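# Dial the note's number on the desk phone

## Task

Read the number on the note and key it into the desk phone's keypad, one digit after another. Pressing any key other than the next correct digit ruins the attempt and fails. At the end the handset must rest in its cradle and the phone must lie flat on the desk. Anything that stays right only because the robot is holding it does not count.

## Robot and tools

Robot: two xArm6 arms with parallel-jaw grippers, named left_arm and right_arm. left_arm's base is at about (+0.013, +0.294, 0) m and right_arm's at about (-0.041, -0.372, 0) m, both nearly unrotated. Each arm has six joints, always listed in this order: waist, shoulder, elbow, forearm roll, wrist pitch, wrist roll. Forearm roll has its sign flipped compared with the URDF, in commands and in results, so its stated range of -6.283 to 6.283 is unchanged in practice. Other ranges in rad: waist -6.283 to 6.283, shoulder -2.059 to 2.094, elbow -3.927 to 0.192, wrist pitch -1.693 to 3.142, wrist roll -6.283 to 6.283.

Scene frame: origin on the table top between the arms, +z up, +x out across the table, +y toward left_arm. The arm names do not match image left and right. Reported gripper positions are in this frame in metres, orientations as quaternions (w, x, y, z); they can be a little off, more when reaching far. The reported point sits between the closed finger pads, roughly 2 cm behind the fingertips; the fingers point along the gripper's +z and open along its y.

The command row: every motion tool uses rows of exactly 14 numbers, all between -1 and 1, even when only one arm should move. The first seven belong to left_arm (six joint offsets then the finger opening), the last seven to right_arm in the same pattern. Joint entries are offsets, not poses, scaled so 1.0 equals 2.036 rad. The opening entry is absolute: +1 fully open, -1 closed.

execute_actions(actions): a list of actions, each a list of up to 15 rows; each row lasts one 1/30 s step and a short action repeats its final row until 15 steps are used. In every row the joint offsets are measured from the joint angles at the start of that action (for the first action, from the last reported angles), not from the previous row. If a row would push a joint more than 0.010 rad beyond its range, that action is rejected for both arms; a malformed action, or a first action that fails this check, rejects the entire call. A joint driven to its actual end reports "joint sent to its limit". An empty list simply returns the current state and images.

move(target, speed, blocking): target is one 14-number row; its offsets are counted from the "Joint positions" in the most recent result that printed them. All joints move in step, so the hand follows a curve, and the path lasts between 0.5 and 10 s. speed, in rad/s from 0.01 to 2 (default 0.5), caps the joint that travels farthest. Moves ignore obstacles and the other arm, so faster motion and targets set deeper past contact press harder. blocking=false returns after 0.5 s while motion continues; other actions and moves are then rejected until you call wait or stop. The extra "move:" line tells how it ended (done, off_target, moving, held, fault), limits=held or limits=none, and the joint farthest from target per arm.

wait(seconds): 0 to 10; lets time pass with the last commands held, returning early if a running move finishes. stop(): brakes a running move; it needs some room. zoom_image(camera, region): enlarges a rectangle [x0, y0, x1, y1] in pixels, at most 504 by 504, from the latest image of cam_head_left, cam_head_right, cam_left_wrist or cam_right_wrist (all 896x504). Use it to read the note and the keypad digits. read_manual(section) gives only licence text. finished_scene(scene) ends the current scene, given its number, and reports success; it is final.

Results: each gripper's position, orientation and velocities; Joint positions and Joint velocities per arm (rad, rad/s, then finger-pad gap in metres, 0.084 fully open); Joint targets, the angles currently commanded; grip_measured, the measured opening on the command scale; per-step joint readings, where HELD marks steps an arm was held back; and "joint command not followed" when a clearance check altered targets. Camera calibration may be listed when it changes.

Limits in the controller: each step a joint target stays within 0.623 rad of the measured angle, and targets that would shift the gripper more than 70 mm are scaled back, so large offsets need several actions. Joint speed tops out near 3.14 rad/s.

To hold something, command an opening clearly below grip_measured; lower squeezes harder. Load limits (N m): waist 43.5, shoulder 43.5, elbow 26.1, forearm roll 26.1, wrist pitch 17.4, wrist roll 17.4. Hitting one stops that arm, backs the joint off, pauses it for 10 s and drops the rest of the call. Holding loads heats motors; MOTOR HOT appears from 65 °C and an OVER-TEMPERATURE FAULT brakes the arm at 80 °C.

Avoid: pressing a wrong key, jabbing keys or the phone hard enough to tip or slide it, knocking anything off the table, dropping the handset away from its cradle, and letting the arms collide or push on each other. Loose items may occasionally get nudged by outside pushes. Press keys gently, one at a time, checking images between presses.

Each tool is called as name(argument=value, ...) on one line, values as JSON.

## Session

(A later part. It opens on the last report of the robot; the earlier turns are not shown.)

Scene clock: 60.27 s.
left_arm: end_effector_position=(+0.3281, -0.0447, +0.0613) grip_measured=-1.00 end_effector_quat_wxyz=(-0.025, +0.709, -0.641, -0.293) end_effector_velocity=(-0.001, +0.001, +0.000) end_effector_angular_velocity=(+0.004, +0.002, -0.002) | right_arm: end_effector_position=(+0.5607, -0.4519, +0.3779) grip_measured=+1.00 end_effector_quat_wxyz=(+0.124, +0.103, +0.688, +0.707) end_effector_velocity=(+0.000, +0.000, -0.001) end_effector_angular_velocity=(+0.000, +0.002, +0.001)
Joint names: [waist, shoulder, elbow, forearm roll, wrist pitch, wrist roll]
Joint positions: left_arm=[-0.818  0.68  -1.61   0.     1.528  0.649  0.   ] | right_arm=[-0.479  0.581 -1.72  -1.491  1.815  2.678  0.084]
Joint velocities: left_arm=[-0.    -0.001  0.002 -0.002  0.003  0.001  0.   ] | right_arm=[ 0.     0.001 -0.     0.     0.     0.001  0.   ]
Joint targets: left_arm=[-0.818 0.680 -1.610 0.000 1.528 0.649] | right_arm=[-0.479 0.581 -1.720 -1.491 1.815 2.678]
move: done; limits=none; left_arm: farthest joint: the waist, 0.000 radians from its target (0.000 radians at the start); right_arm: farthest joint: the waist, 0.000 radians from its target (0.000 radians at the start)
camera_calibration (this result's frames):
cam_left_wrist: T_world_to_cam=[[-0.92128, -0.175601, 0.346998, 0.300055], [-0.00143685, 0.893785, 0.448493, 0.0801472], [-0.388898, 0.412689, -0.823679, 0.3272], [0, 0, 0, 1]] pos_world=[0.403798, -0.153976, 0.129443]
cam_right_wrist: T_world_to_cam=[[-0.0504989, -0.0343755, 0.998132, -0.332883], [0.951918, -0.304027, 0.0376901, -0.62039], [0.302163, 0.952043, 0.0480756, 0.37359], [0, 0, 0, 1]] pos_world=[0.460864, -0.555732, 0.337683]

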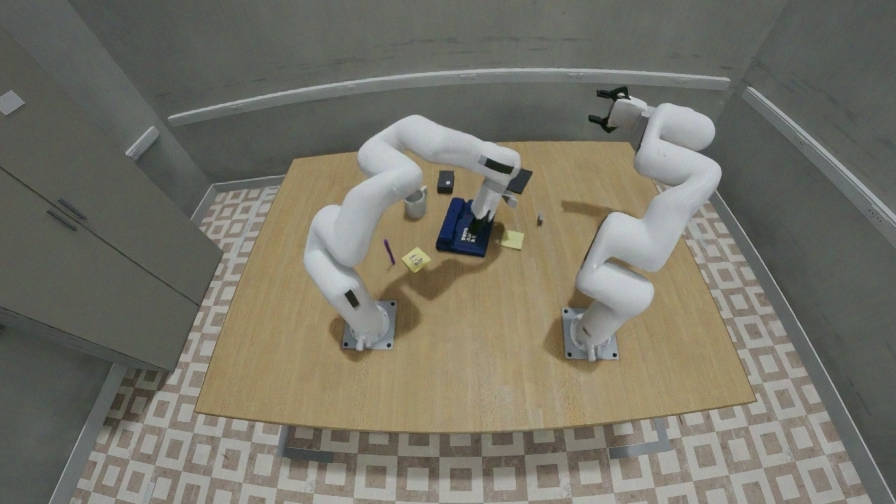

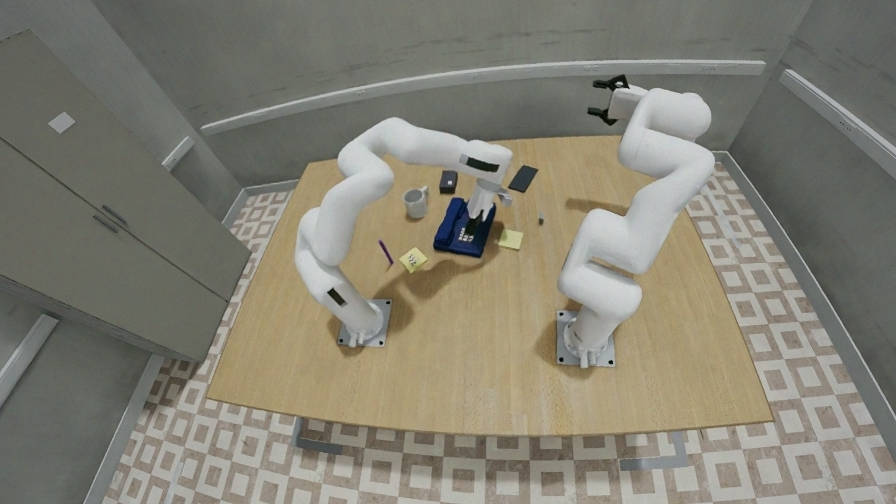

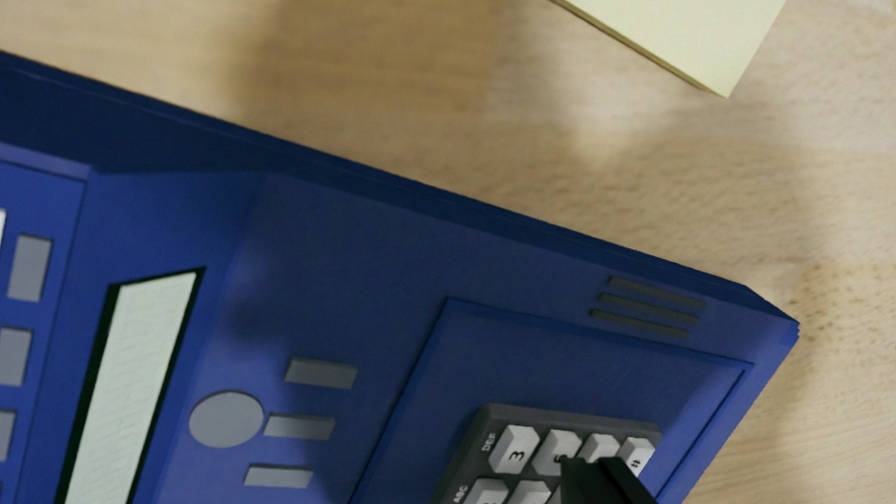

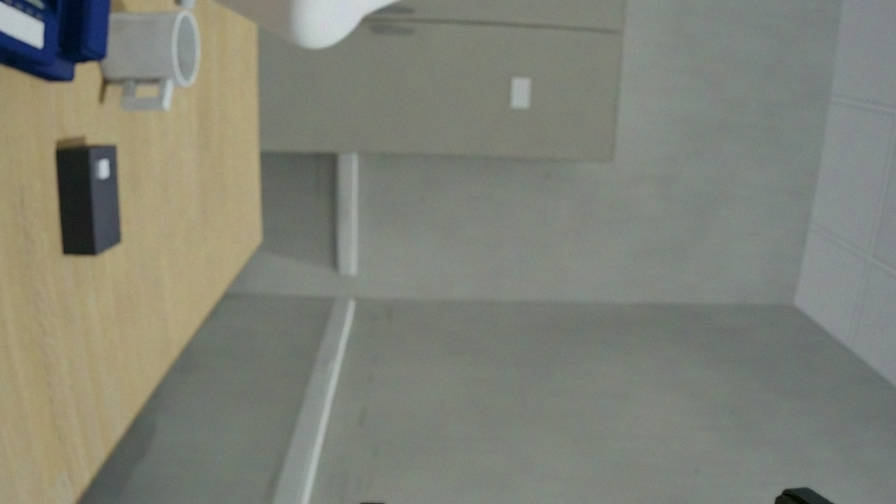

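move(target=[0,0.0039,0.0012,0,-0.0051,0,-1,0,0,0,0,0,0,1], speed=0.025)

move(target=[0,-0.0059,-0.0019,0,0.0078,0,-1,0,0,0,0,0,0,1], speed=0.05)

move(target=[0.023,0.005,-0.0085,0,0.0035,0,-1,0,0,0,0,0,0,1], speed=0.1)

Scene clock: 64.20 s.
left_arm: end_effector_position=(+0.3281, -0.0448, +0.0564) grip_measured=-1.00 end_effector_quat_wxyz=(-0.025, +0.709, -0.641, -0.293) end_effector_velocity=(+0.001, -0.000, -0.001) end_effector_angular_velocity=(-0.002, -0.001, +0.001) | right_arm: end_effector_position=(+0.5607, -0.4519, +0.3779) grip_measured=+1.00 end_effector_quat_wxyz=(+0.124, +0.103, +0.688, +0.707) end_effector_velocity=(-0.000, +0.000, +0.001) end_effector_angular_velocity=(-0.001, -0.002, +0.001)
Joint names: [waist, shoulder, elbow, forearm roll, wrist pitch, wrist roll]
Joint positions: left_arm=[-0.818  0.687 -1.607  0.     1.518  0.649  0.   ] | right_arm=[-0.479  0.581 -1.72  -1.491  1.815  2.678  0.084]
Joint velocities: left_arm=[ 0.     0.002 -0.001  0.    -0.003 -0.     0.   ] | right_arm=[-0.    -0.002  0.     0.     0.001 -0.     0.   ]
Joint targets: left_arm=[-0.818 0.688 -1.607 0.000 1.517 0.649] | right_arm=[-0.479 0.581 -1.720 -1.491 1.815 2.678]
move: done; limits=none; left_arm: farthest joint: the shoulder, 0.001 radians from its target (0.008 radians at the start); right_arm: farthest joint: the waist, 0.000 radians from its target (0.000 radians at the start)
camera_calibration (this result's frames):
cam_left_wrist: T_world_to_cam=[[-0.921325, -0.175554, 0.346902, 0.301791], [-0.00149777, 0.893849, 0.448366, 0.0823914], [-0.38879, 0.412571, -0.823788, 0.323175], [0, 0, 0, 1]] pos_world=[0.403818, -0.153997, 0.124594]
cam_right_wrist: T_world_to_cam=[[-0.050499, -0.0343755, 0.998132, -0.332883], [0.951918, -0.304027, 0.0376902, -0.62039], [0.302163, 0.952043, 0.0480757, 0.37359], [0, 0, 0, 1]] pos_world=[0.460864, -0.555732, 0.337683]

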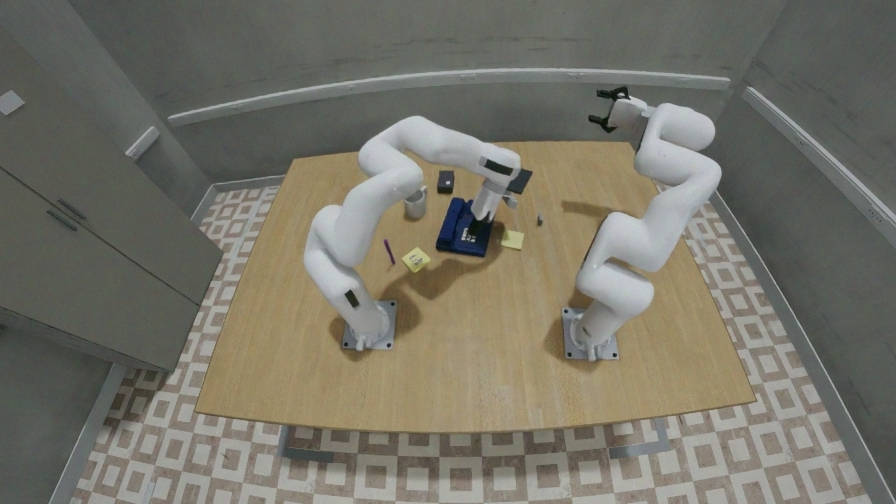

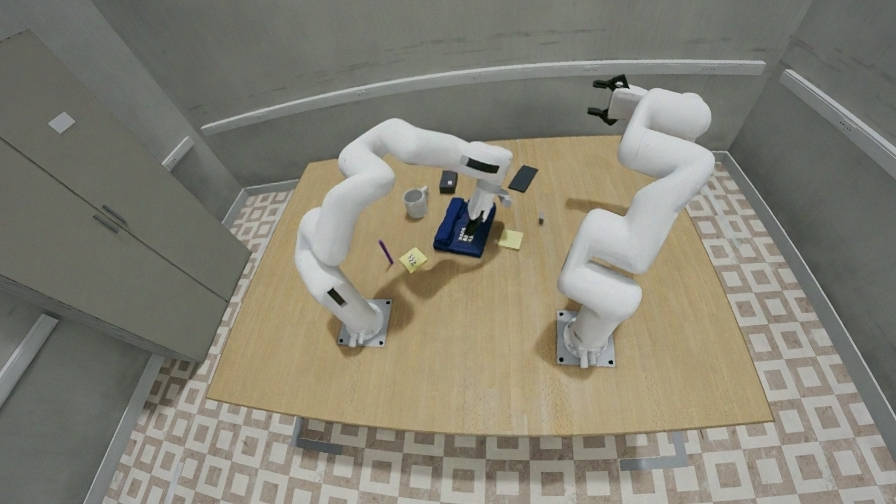

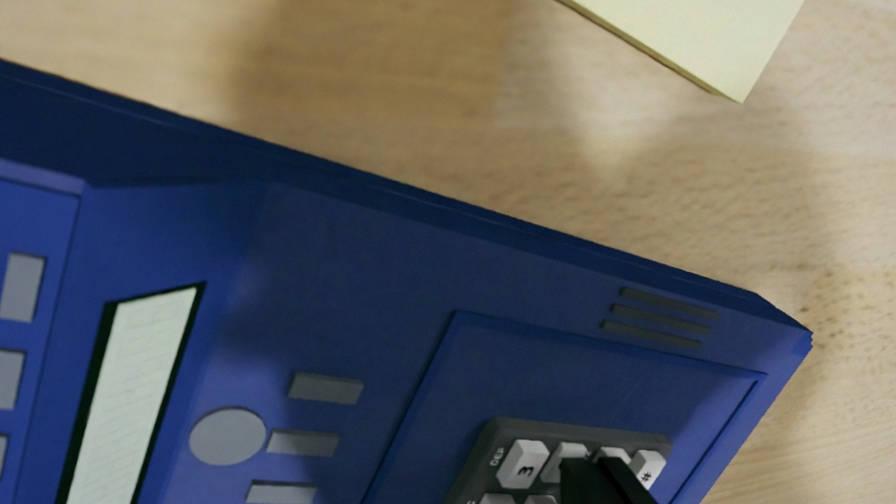

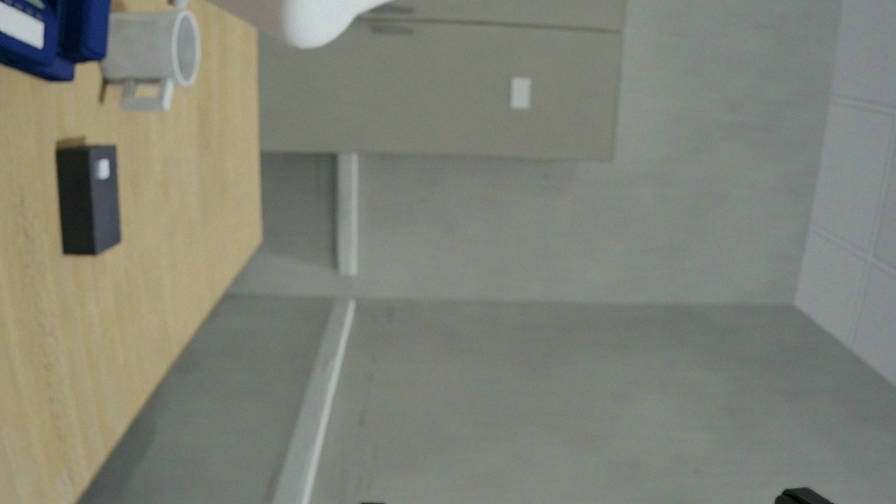

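Scene clock: 65.00 s.
left_arm: end_effector_position=(+0.3281, -0.0447, +0.0640) grip_measured=-1.00 end_effector_quat_wxyz=(-0.025, +0.709, -0.641, -0.293) end_effector_velocity=(-0.000, +0.000, +0.001) end_effector_angular_velocity=(+0.001, -0.000, -0.001) | right_arm: end_effector_position=(+0.5607, -0.4519, +0.3779) grip_measured=+1.00 end_effector_quat_wxyz=(+0.124, +0.103, +0.688, +0.707) end_effector_velocity=(-0.001, +0.000, +0.001) end_effector_angular_velocity=(-0.001, -0.001, +0.002)
Joint names: [waist, shoulder, elbow, forearm roll, wrist pitch, wrist roll]
Joint positions: left_arm=[-0.818  0.676 -1.611  0.     1.533  0.649  0.   ] | right_arm=[-0.479  0.581 -1.72  -1.491  1.815  2.678  0.084]
Joint velocities: left_arm=[-0.001 -0.001 -0.    -0.001  0.002 -0.     0.   ] | right_arm=[ 0.    -0.001 -0.     0.001  0.002  0.     0.   ]
Joint targets: left_arm=[-0.818 0.675 -1.611 0.000 1.533 0.649] | right_arm=[-0.479 0.581 -1.720 -1.491 1.815 2.678]
move: done; limits=none; left_arm: farthest joint: the shoulder, 0.001 radians from its target (0.012 radians at the start); right_arm: farthest joint: the waist, 0.000 radians from its target (0.000 radians at the start)
camera_calibration (this result's frames):
cam_left_wrist: T_world_to_cam=[[-0.921287, -0.175591, 0.346985, 0.299127], [-0.00144274, 0.893796, 0.448472, 0.078947], [-0.388882, 0.412671, -0.823695, 0.329445], [0, 0, 0, 1]] pos_world=[0.403811, -0.153991, 0.132164]
cam_right_wrist: T_world_to_cam=[[-0.050499, -0.0343755, 0.998132, -0.332883], [0.951918, -0.304027, 0.0376902, -0.62039], [0.302163, 0.952043, 0.0480757, 0.37359], [0, 0, 0, 1]] pos_world=[0.460864, -0.555732, 0.337683]

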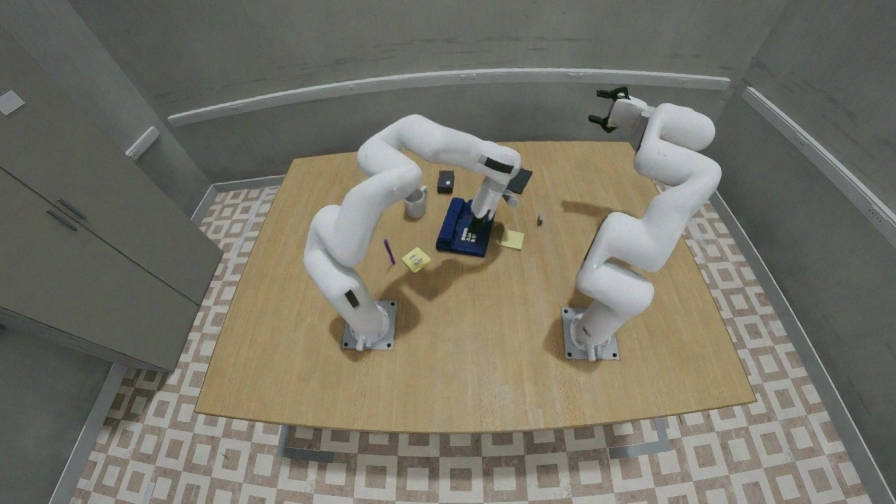

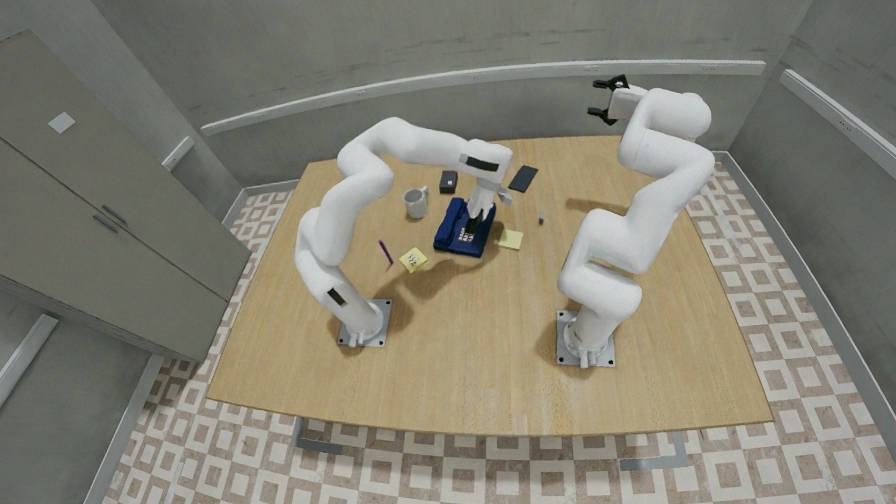

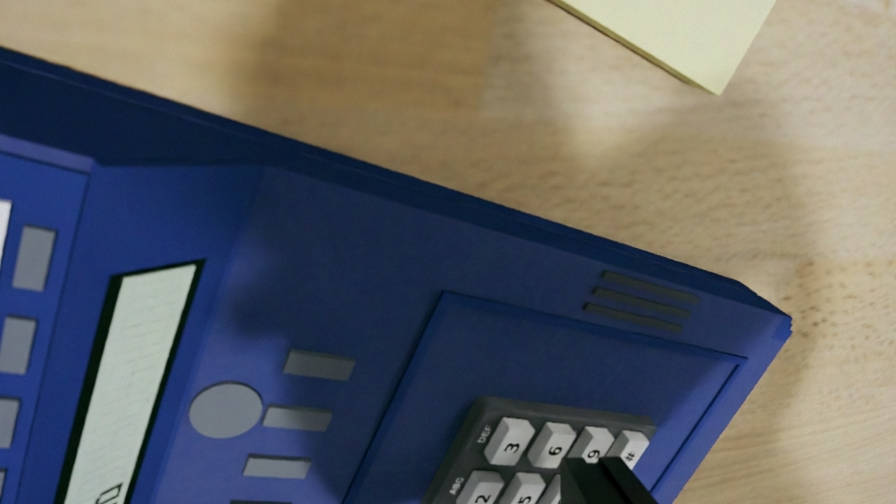

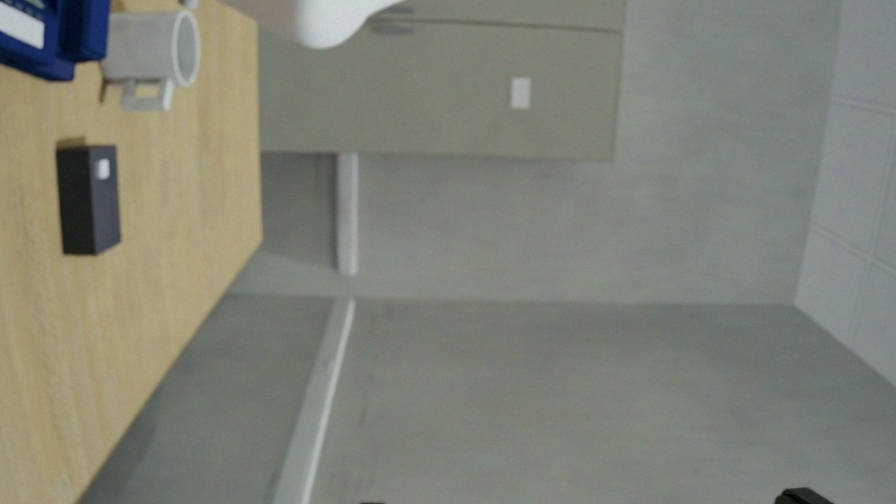

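Scene clock: 65.87 s.
left_arm: end_effector_position=(+0.3455, -0.0318, +0.0641) grip_measured=-1.00 end_effector_quat_wxyz=(-0.018, +0.724, -0.624, -0.294) end_effector_velocity=(+0.001, -0.000, +0.001) end_effector_angular_velocity=(-0.001, -0.001, +0.001) | right_arm: end_effector_position=(+0.5607, -0.4519, +0.3779) grip_measured=+1.00 end_effector_quat_wxyz=(+0.124, +0.103, +0.688, +0.707) end_effector_velocity=(+0.000, -0.000, +0.000) end_effector_angular_velocity=(-0.001, -0.001, -0.000)
Joint names: [waist, shoulder, elbow, forearm roll, wrist pitch, wrist roll]
Joint positions: left_arm=[-0.772  0.686 -1.628  0.     1.54   0.649  0.   ] | right_arm=[-0.479  0.581 -1.72  -1.491  1.815  2.678  0.084]
Joint velocities: left_arm=[ 0.001  0.001 -0.003 -0.     0.001  0.     0.   ] | right_arm=[-0.    -0.    -0.001 -0.    -0.     0.     0.   ]
Joint targets: left_arm=[-0.771 0.686 -1.628 0.000 1.540 0.649] | right_arm=[-0.479 0.581 -1.720 -1.491 1.815 2.678]
move: done; limits=none; left_arm: farthest joint: the waist, 0.001 radians from its target (0.047 radians at the start); right_arm: farthest joint: the waist, 0.000 radians from its target (0.000 radians at the start)
camera_calibration (this result's frames):
cam_left_wrist: T_world_to_cam=[[-0.91215, -0.218109, 0.347004, 0.31291], [-0.0428692, 0.892772, 0.448465, 0.0816456], [-0.407609, 0.394191, -0.823692, 0.336791], [0, 0, 0, 1]] pos_world=[0.4262, -0.137402, 0.132216]
cam_right_wrist: T_world_to_cam=[[-0.0504992, -0.0343755, 0.998132, -0.332883], [0.951918, -0.304027, 0.0376904, -0.62039], [0.302163, 0.952043, 0.0480758, 0.37359], [0, 0, 0, 1]] pos_world=[0.460864, -0.555732, 0.337683]

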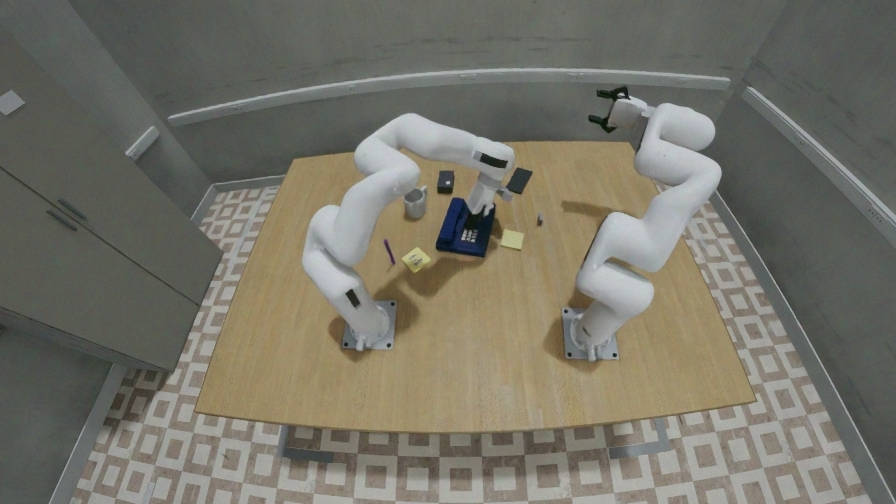

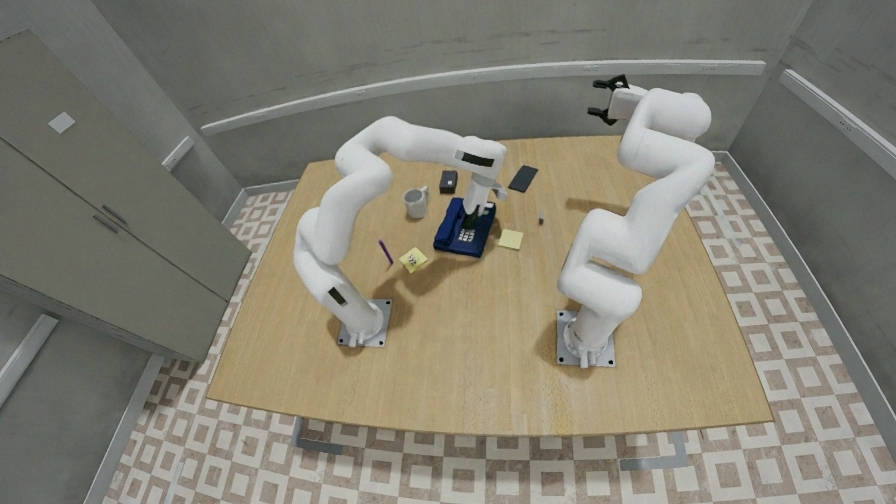

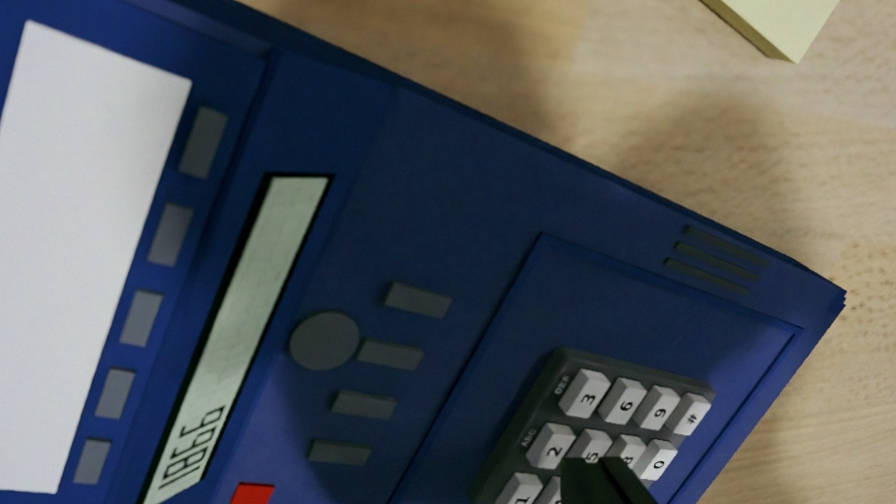

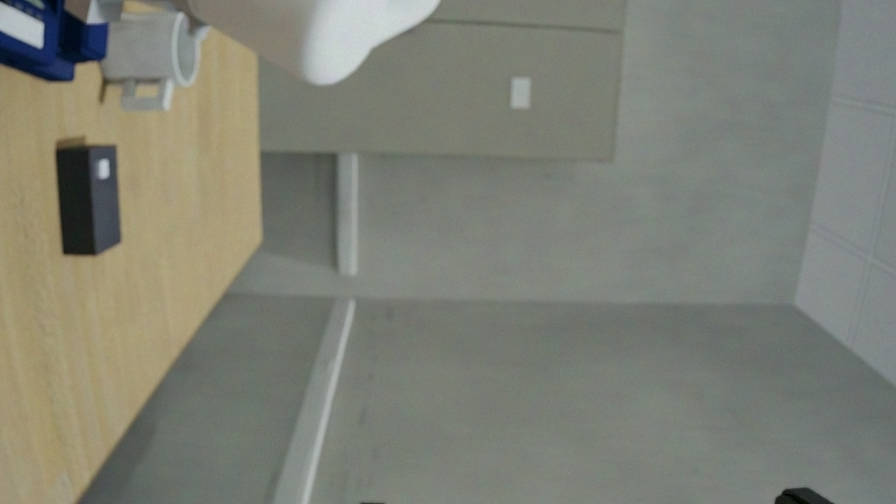

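move(target=[0,0.006,0.0019,0,-0.0079,0,-1,0,0,0,0,0,0,1], speed=0.025)

move(target=[0,-0.0059,-0.0019,0,0.0078,0,-1,0,0,0,0,0,0,1], speed=0.05)

move(target=[-0.0153,0.0154,-0.0261,0,0.0107,0,-1,0,0,0,0,0,0,1], speed=0.1)

Scene clock: 69.83 s.
left_arm: end_effector_position=(+0.3456, -0.0318, +0.0564) grip_measured=-1.00 end_effector_quat_wxyz=(-0.018, +0.724, -0.624, -0.294) end_effector_velocity=(-0.000, +0.001, -0.002) end_effector_angular_velocity=(+0.002, +0.001, +0.000) | right_arm: end_effector_position=(+0.5607, -0.4519, +0.3779) grip_measured=+1.00 end_effector_quat_wxyz=(+0.124, +0.103, +0.688, +0.707) end_effector_velocity=(-0.000, +0.000, +0.002) end_effector_angular_velocity=(-0.001, -0.002, -0.000)
Joint names: [waist, shoulder, elbow, forearm roll, wrist pitch, wrist roll]
Joint positions: left_arm=[-0.772  0.698 -1.625  0.     1.525  0.649  0.   ] | right_arm=[-0.479  0.581 -1.72  -1.491  1.815  2.678  0.084]
Joint velocities: left_arm=[ 0.     0.002  0.003 -0.001 -0.003 -0.     0.   ] | right_arm=[-0.    -0.003  0.    -0.     0.    -0.     0.   ]
Joint targets: left_arm=[-0.772 0.698 -1.624 0.000 1.524 0.649] | right_arm=[-0.479 0.581 -1.720 -1.491 1.815 2.678]
move: done; limits=none; left_arm: farthest joint: the shoulder, 0.001 radians from its target (0.012 radians at the start); right_arm: farthest joint: the waist, 0.000 radians from its target (0.000 radians at the start)
camera_calibration (this result's frames):
cam_left_wrist: T_world_to_cam=[[-0.912206, -0.218084, 0.346872, 0.315642], [-0.042972, 0.892834, 0.448332, 0.0851467], [-0.407473, 0.394065, -0.82382, 0.330473], [0, 0, 0, 1]] pos_world=[0.426248, -0.137413, 0.124589]
cam_right_wrist: T_world_to_cam=[[-0.0504992, -0.0343755, 0.998132, -0.332883], [0.951918, -0.304027, 0.0376904, -0.62039], [0.302164, 0.952043, 0.0480758, 0.37359], [0, 0, 0, 1]] pos_world=[0.460864, -0.555732, 0.337683]

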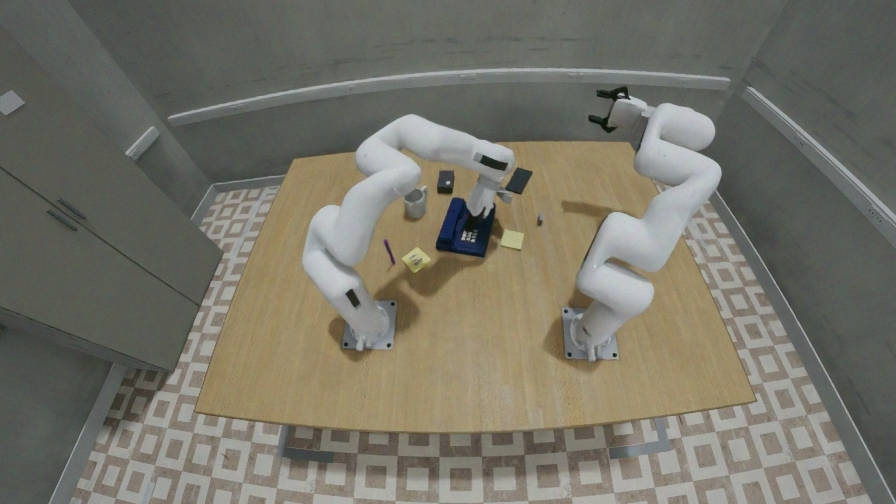

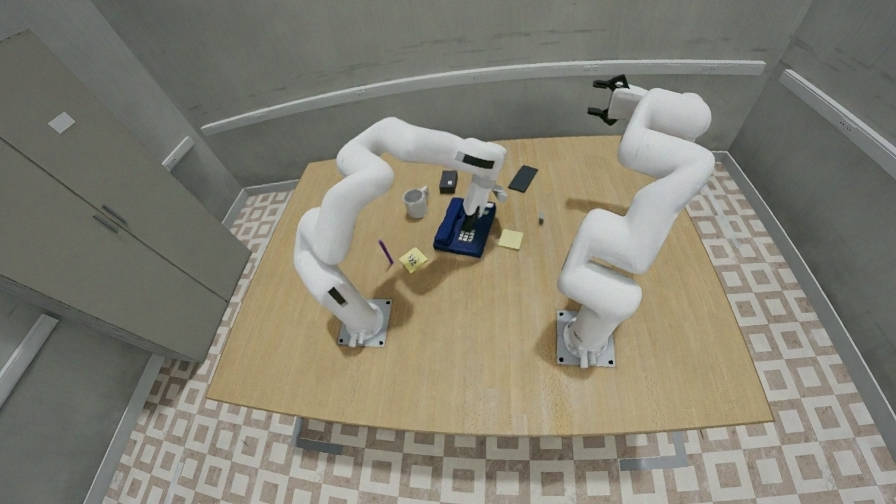

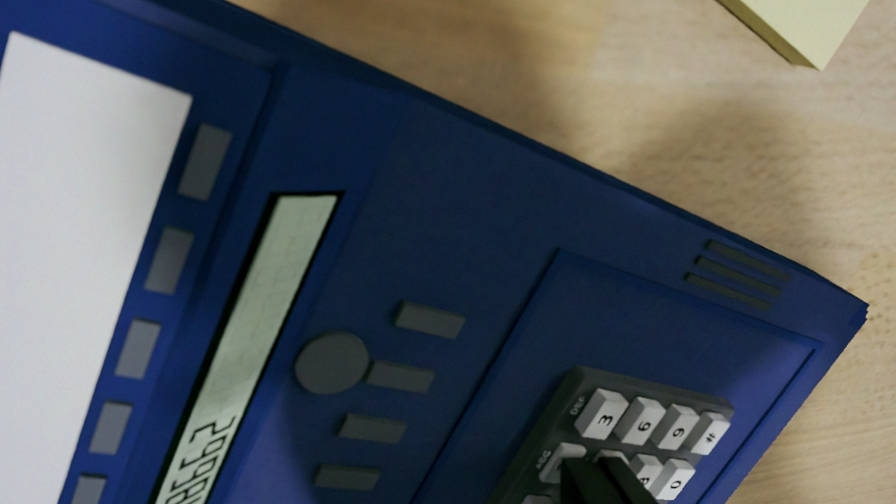

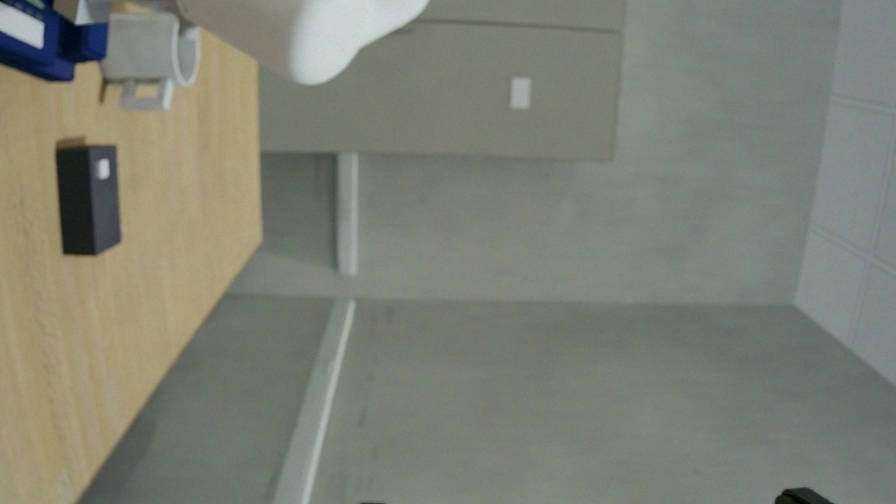

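Scene clock: 70.63 s.
left_arm: end_effector_position=(+0.3456, -0.0318, +0.0640) grip_measured=-1.00 end_effector_quat_wxyz=(-0.018, +0.724, -0.624, -0.294) end_effector_velocity=(+0.000, -0.000, +0.001) end_effector_angular_velocity=(-0.000, -0.000, -0.000) | right_arm: end_effector_position=(+0.5607, -0.4519, +0.3779) grip_measured=+1.00 end_effector_quat_wxyz=(+0.124, +0.103, +0.688, +0.707) end_effector_velocity=(-0.000, +0.000, +0.000) end_effector_angular_velocity=(+0.001, -0.001, +0.002)
Joint names: [waist, shoulder, elbow, forearm roll, wrist pitch, wrist roll]
Joint positions: left_arm=[-0.772  0.686 -1.628  0.     1.54   0.649  0.   ] | right_arm=[-0.479  0.581 -1.72  -1.491  1.815  2.678  0.084]
Joint velocities: left_arm=[ 0.    -0.001 -0.002 -0.     0.002  0.001  0.   ] | right_arm=[ 0.     0.    -0.    -0.     0.002 -0.     0.   ]
Joint targets: left_arm=[-0.772 0.686 -1.628 0.000 1.540 0.649] | right_arm=[-0.479 0.581 -1.720 -1.491 1.815 2.678]
move: done; limits=none; left_arm: farthest joint: the elbow, 0.001 radians from its target (0.004 radians at the start); right_arm: farthest joint: the waist, 0.000 radians from its target (0.000 radians at the start)
camera_calibration (this result's frames):
cam_left_wrist: T_world_to_cam=[[-0.912165, -0.218116, 0.346959, 0.312957], [-0.0429097, 0.892784, 0.448437, 0.0816794], [-0.40757, 0.394161, -0.823725, 0.336771], [0, 0, 0, 1]] pos_world=[0.426231, -0.137403, 0.132195]
cam_right_wrist: T_world_to_cam=[[-0.0504991, -0.0343756, 0.998132, -0.332883], [0.951918, -0.304027, 0.0376902, -0.62039], [0.302164, 0.952043, 0.0480759, 0.37359], [0, 0, 0, 1]] pos_world=[0.460864, -0.555732, 0.337683]

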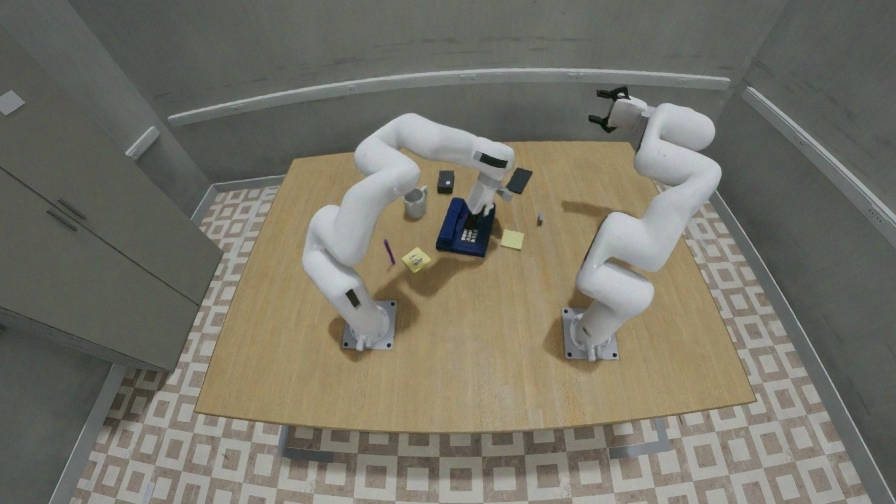

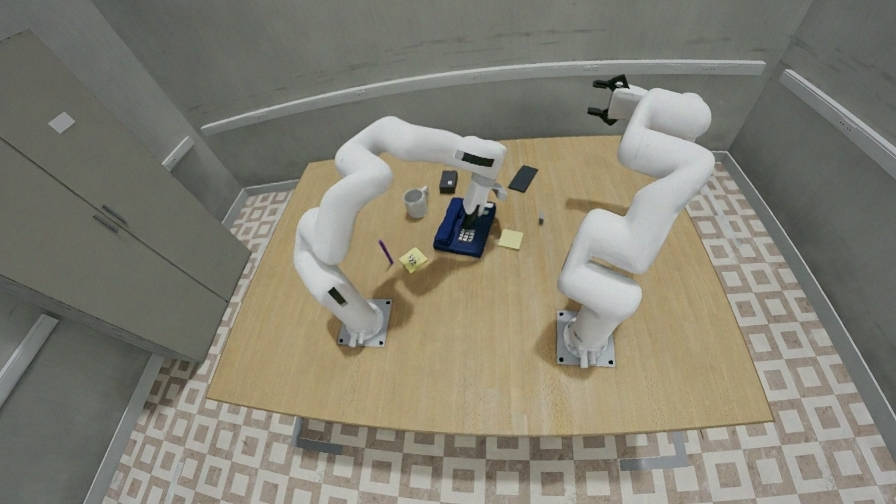

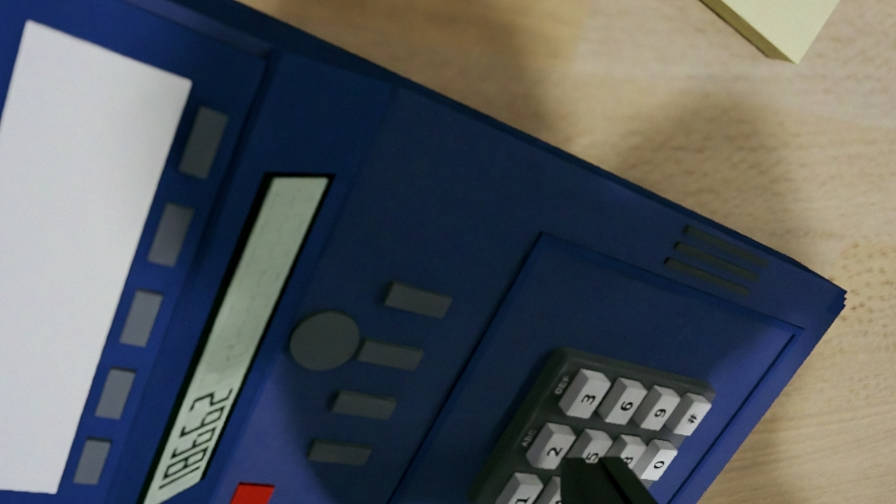

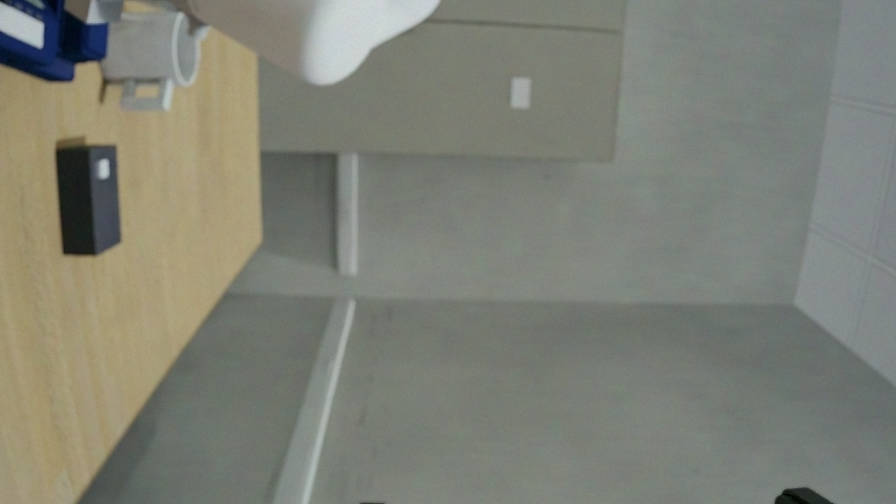

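Scene clock: 71.60 s.
left_arm: end_effector_position=(+0.3413, -0.0482, +0.0641) grip_measured=-1.00 end_effector_quat_wxyz=(-0.023, +0.714, -0.635, -0.294) end_effector_velocity=(-0.001, -0.001, +0.000) end_effector_angular_velocity=(+0.001, -0.001, -0.002) | right_arm: end_effector_position=(+0.5607, -0.4519, +0.3779) grip_measured=+1.00 end_effector_quat_wxyz=(+0.124, +0.103, +0.688, +0.707) end_effector_velocity=(+0.000, +0.000, -0.001) end_effector_angular_velocity=(+0.000, +0.001, +0.000)
Joint names: [waist, shoulder, elbow, forearm roll, wrist pitch, wrist roll]
Joint positions: left_arm=[-0.803  0.717 -1.681  0.     1.562  0.649  0.   ] | right_arm=[-0.479  0.581 -1.72  -1.491  1.815  2.678  0.084]
Joint velocities: left_arm=[-0.003  0.001 -0.003 -0.001  0.001 -0.001  0.   ] | right_arm=[ 0.     0.001 -0.     0.    -0.001  0.     0.   ]
Joint targets: left_arm=[-0.803 0.717 -1.681 0.000 1.562 0.649] | right_arm=[-0.479 0.581 -1.720 -1.491 1.815 2.678]
move: done; limits=none; left_arm: farthest joint: the waist, 0.000 radians from its target (0.031 radians at the start); right_arm: farthest joint: the waist, 0.000 radians from its target (0.000 radians at the start)
camera_calibration (this result's frames):
cam_left_wrist: T_world_to_cam=[[-0.918478, -0.189799, 0.346951, 0.309033], [-0.0152805, 0.893684, 0.448438, 0.0866975], [-0.395178, 0.406578, -0.823729, 0.337893], [0, 0, 0, 1]] pos_world=[0.418692, -0.156206, 0.132235]
cam_right_wrist: T_world_to_cam=[[-0.0504989, -0.0343758, 0.998132, -0.332883], [0.951918, -0.304027, 0.03769, -0.62039], [0.302164, 0.952043, 0.0480759, 0.37359], [0, 0, 0, 1]] pos_world=[0.460864, -0.555732, 0.337683]

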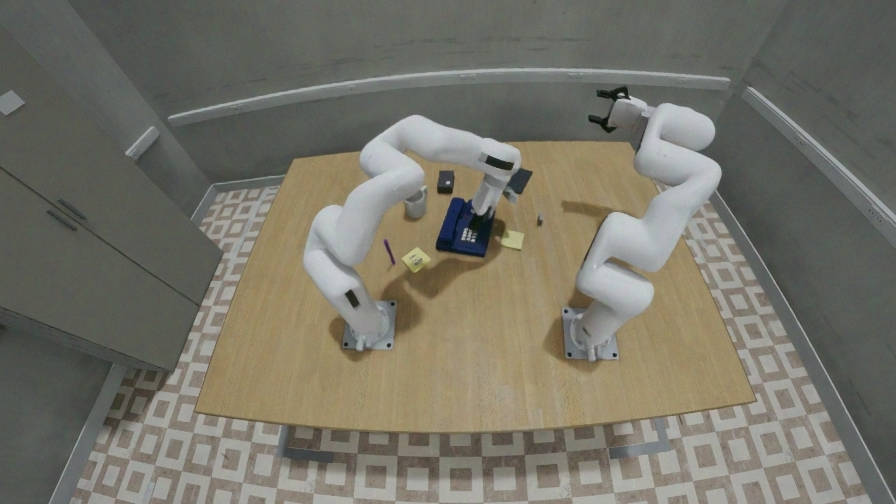

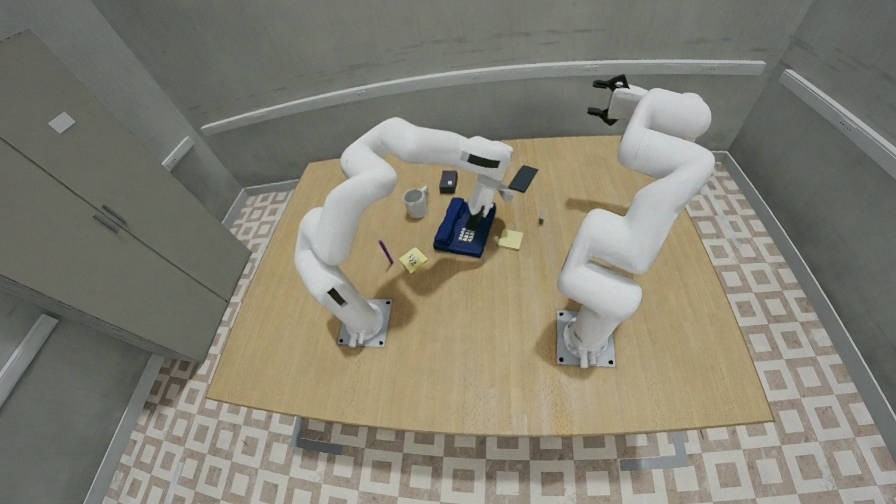

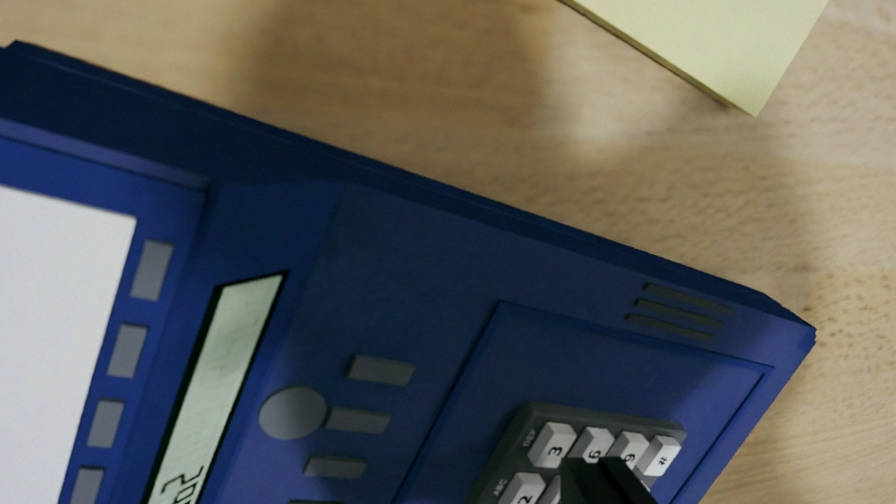

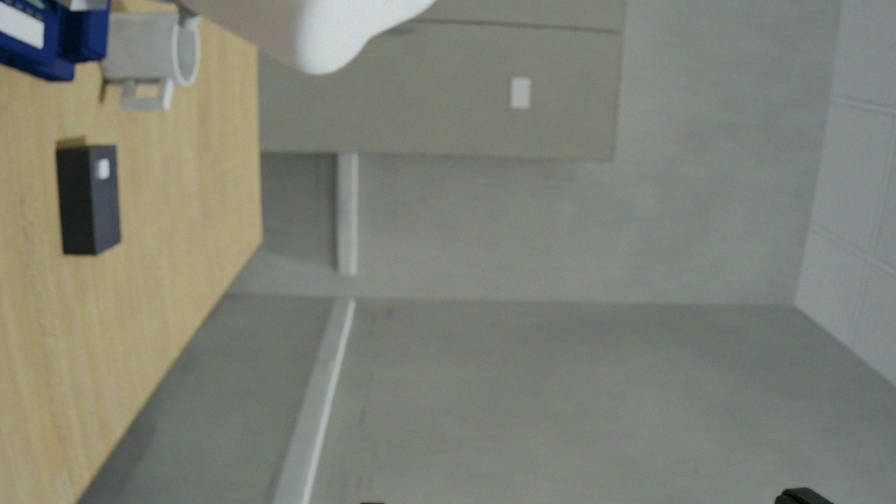

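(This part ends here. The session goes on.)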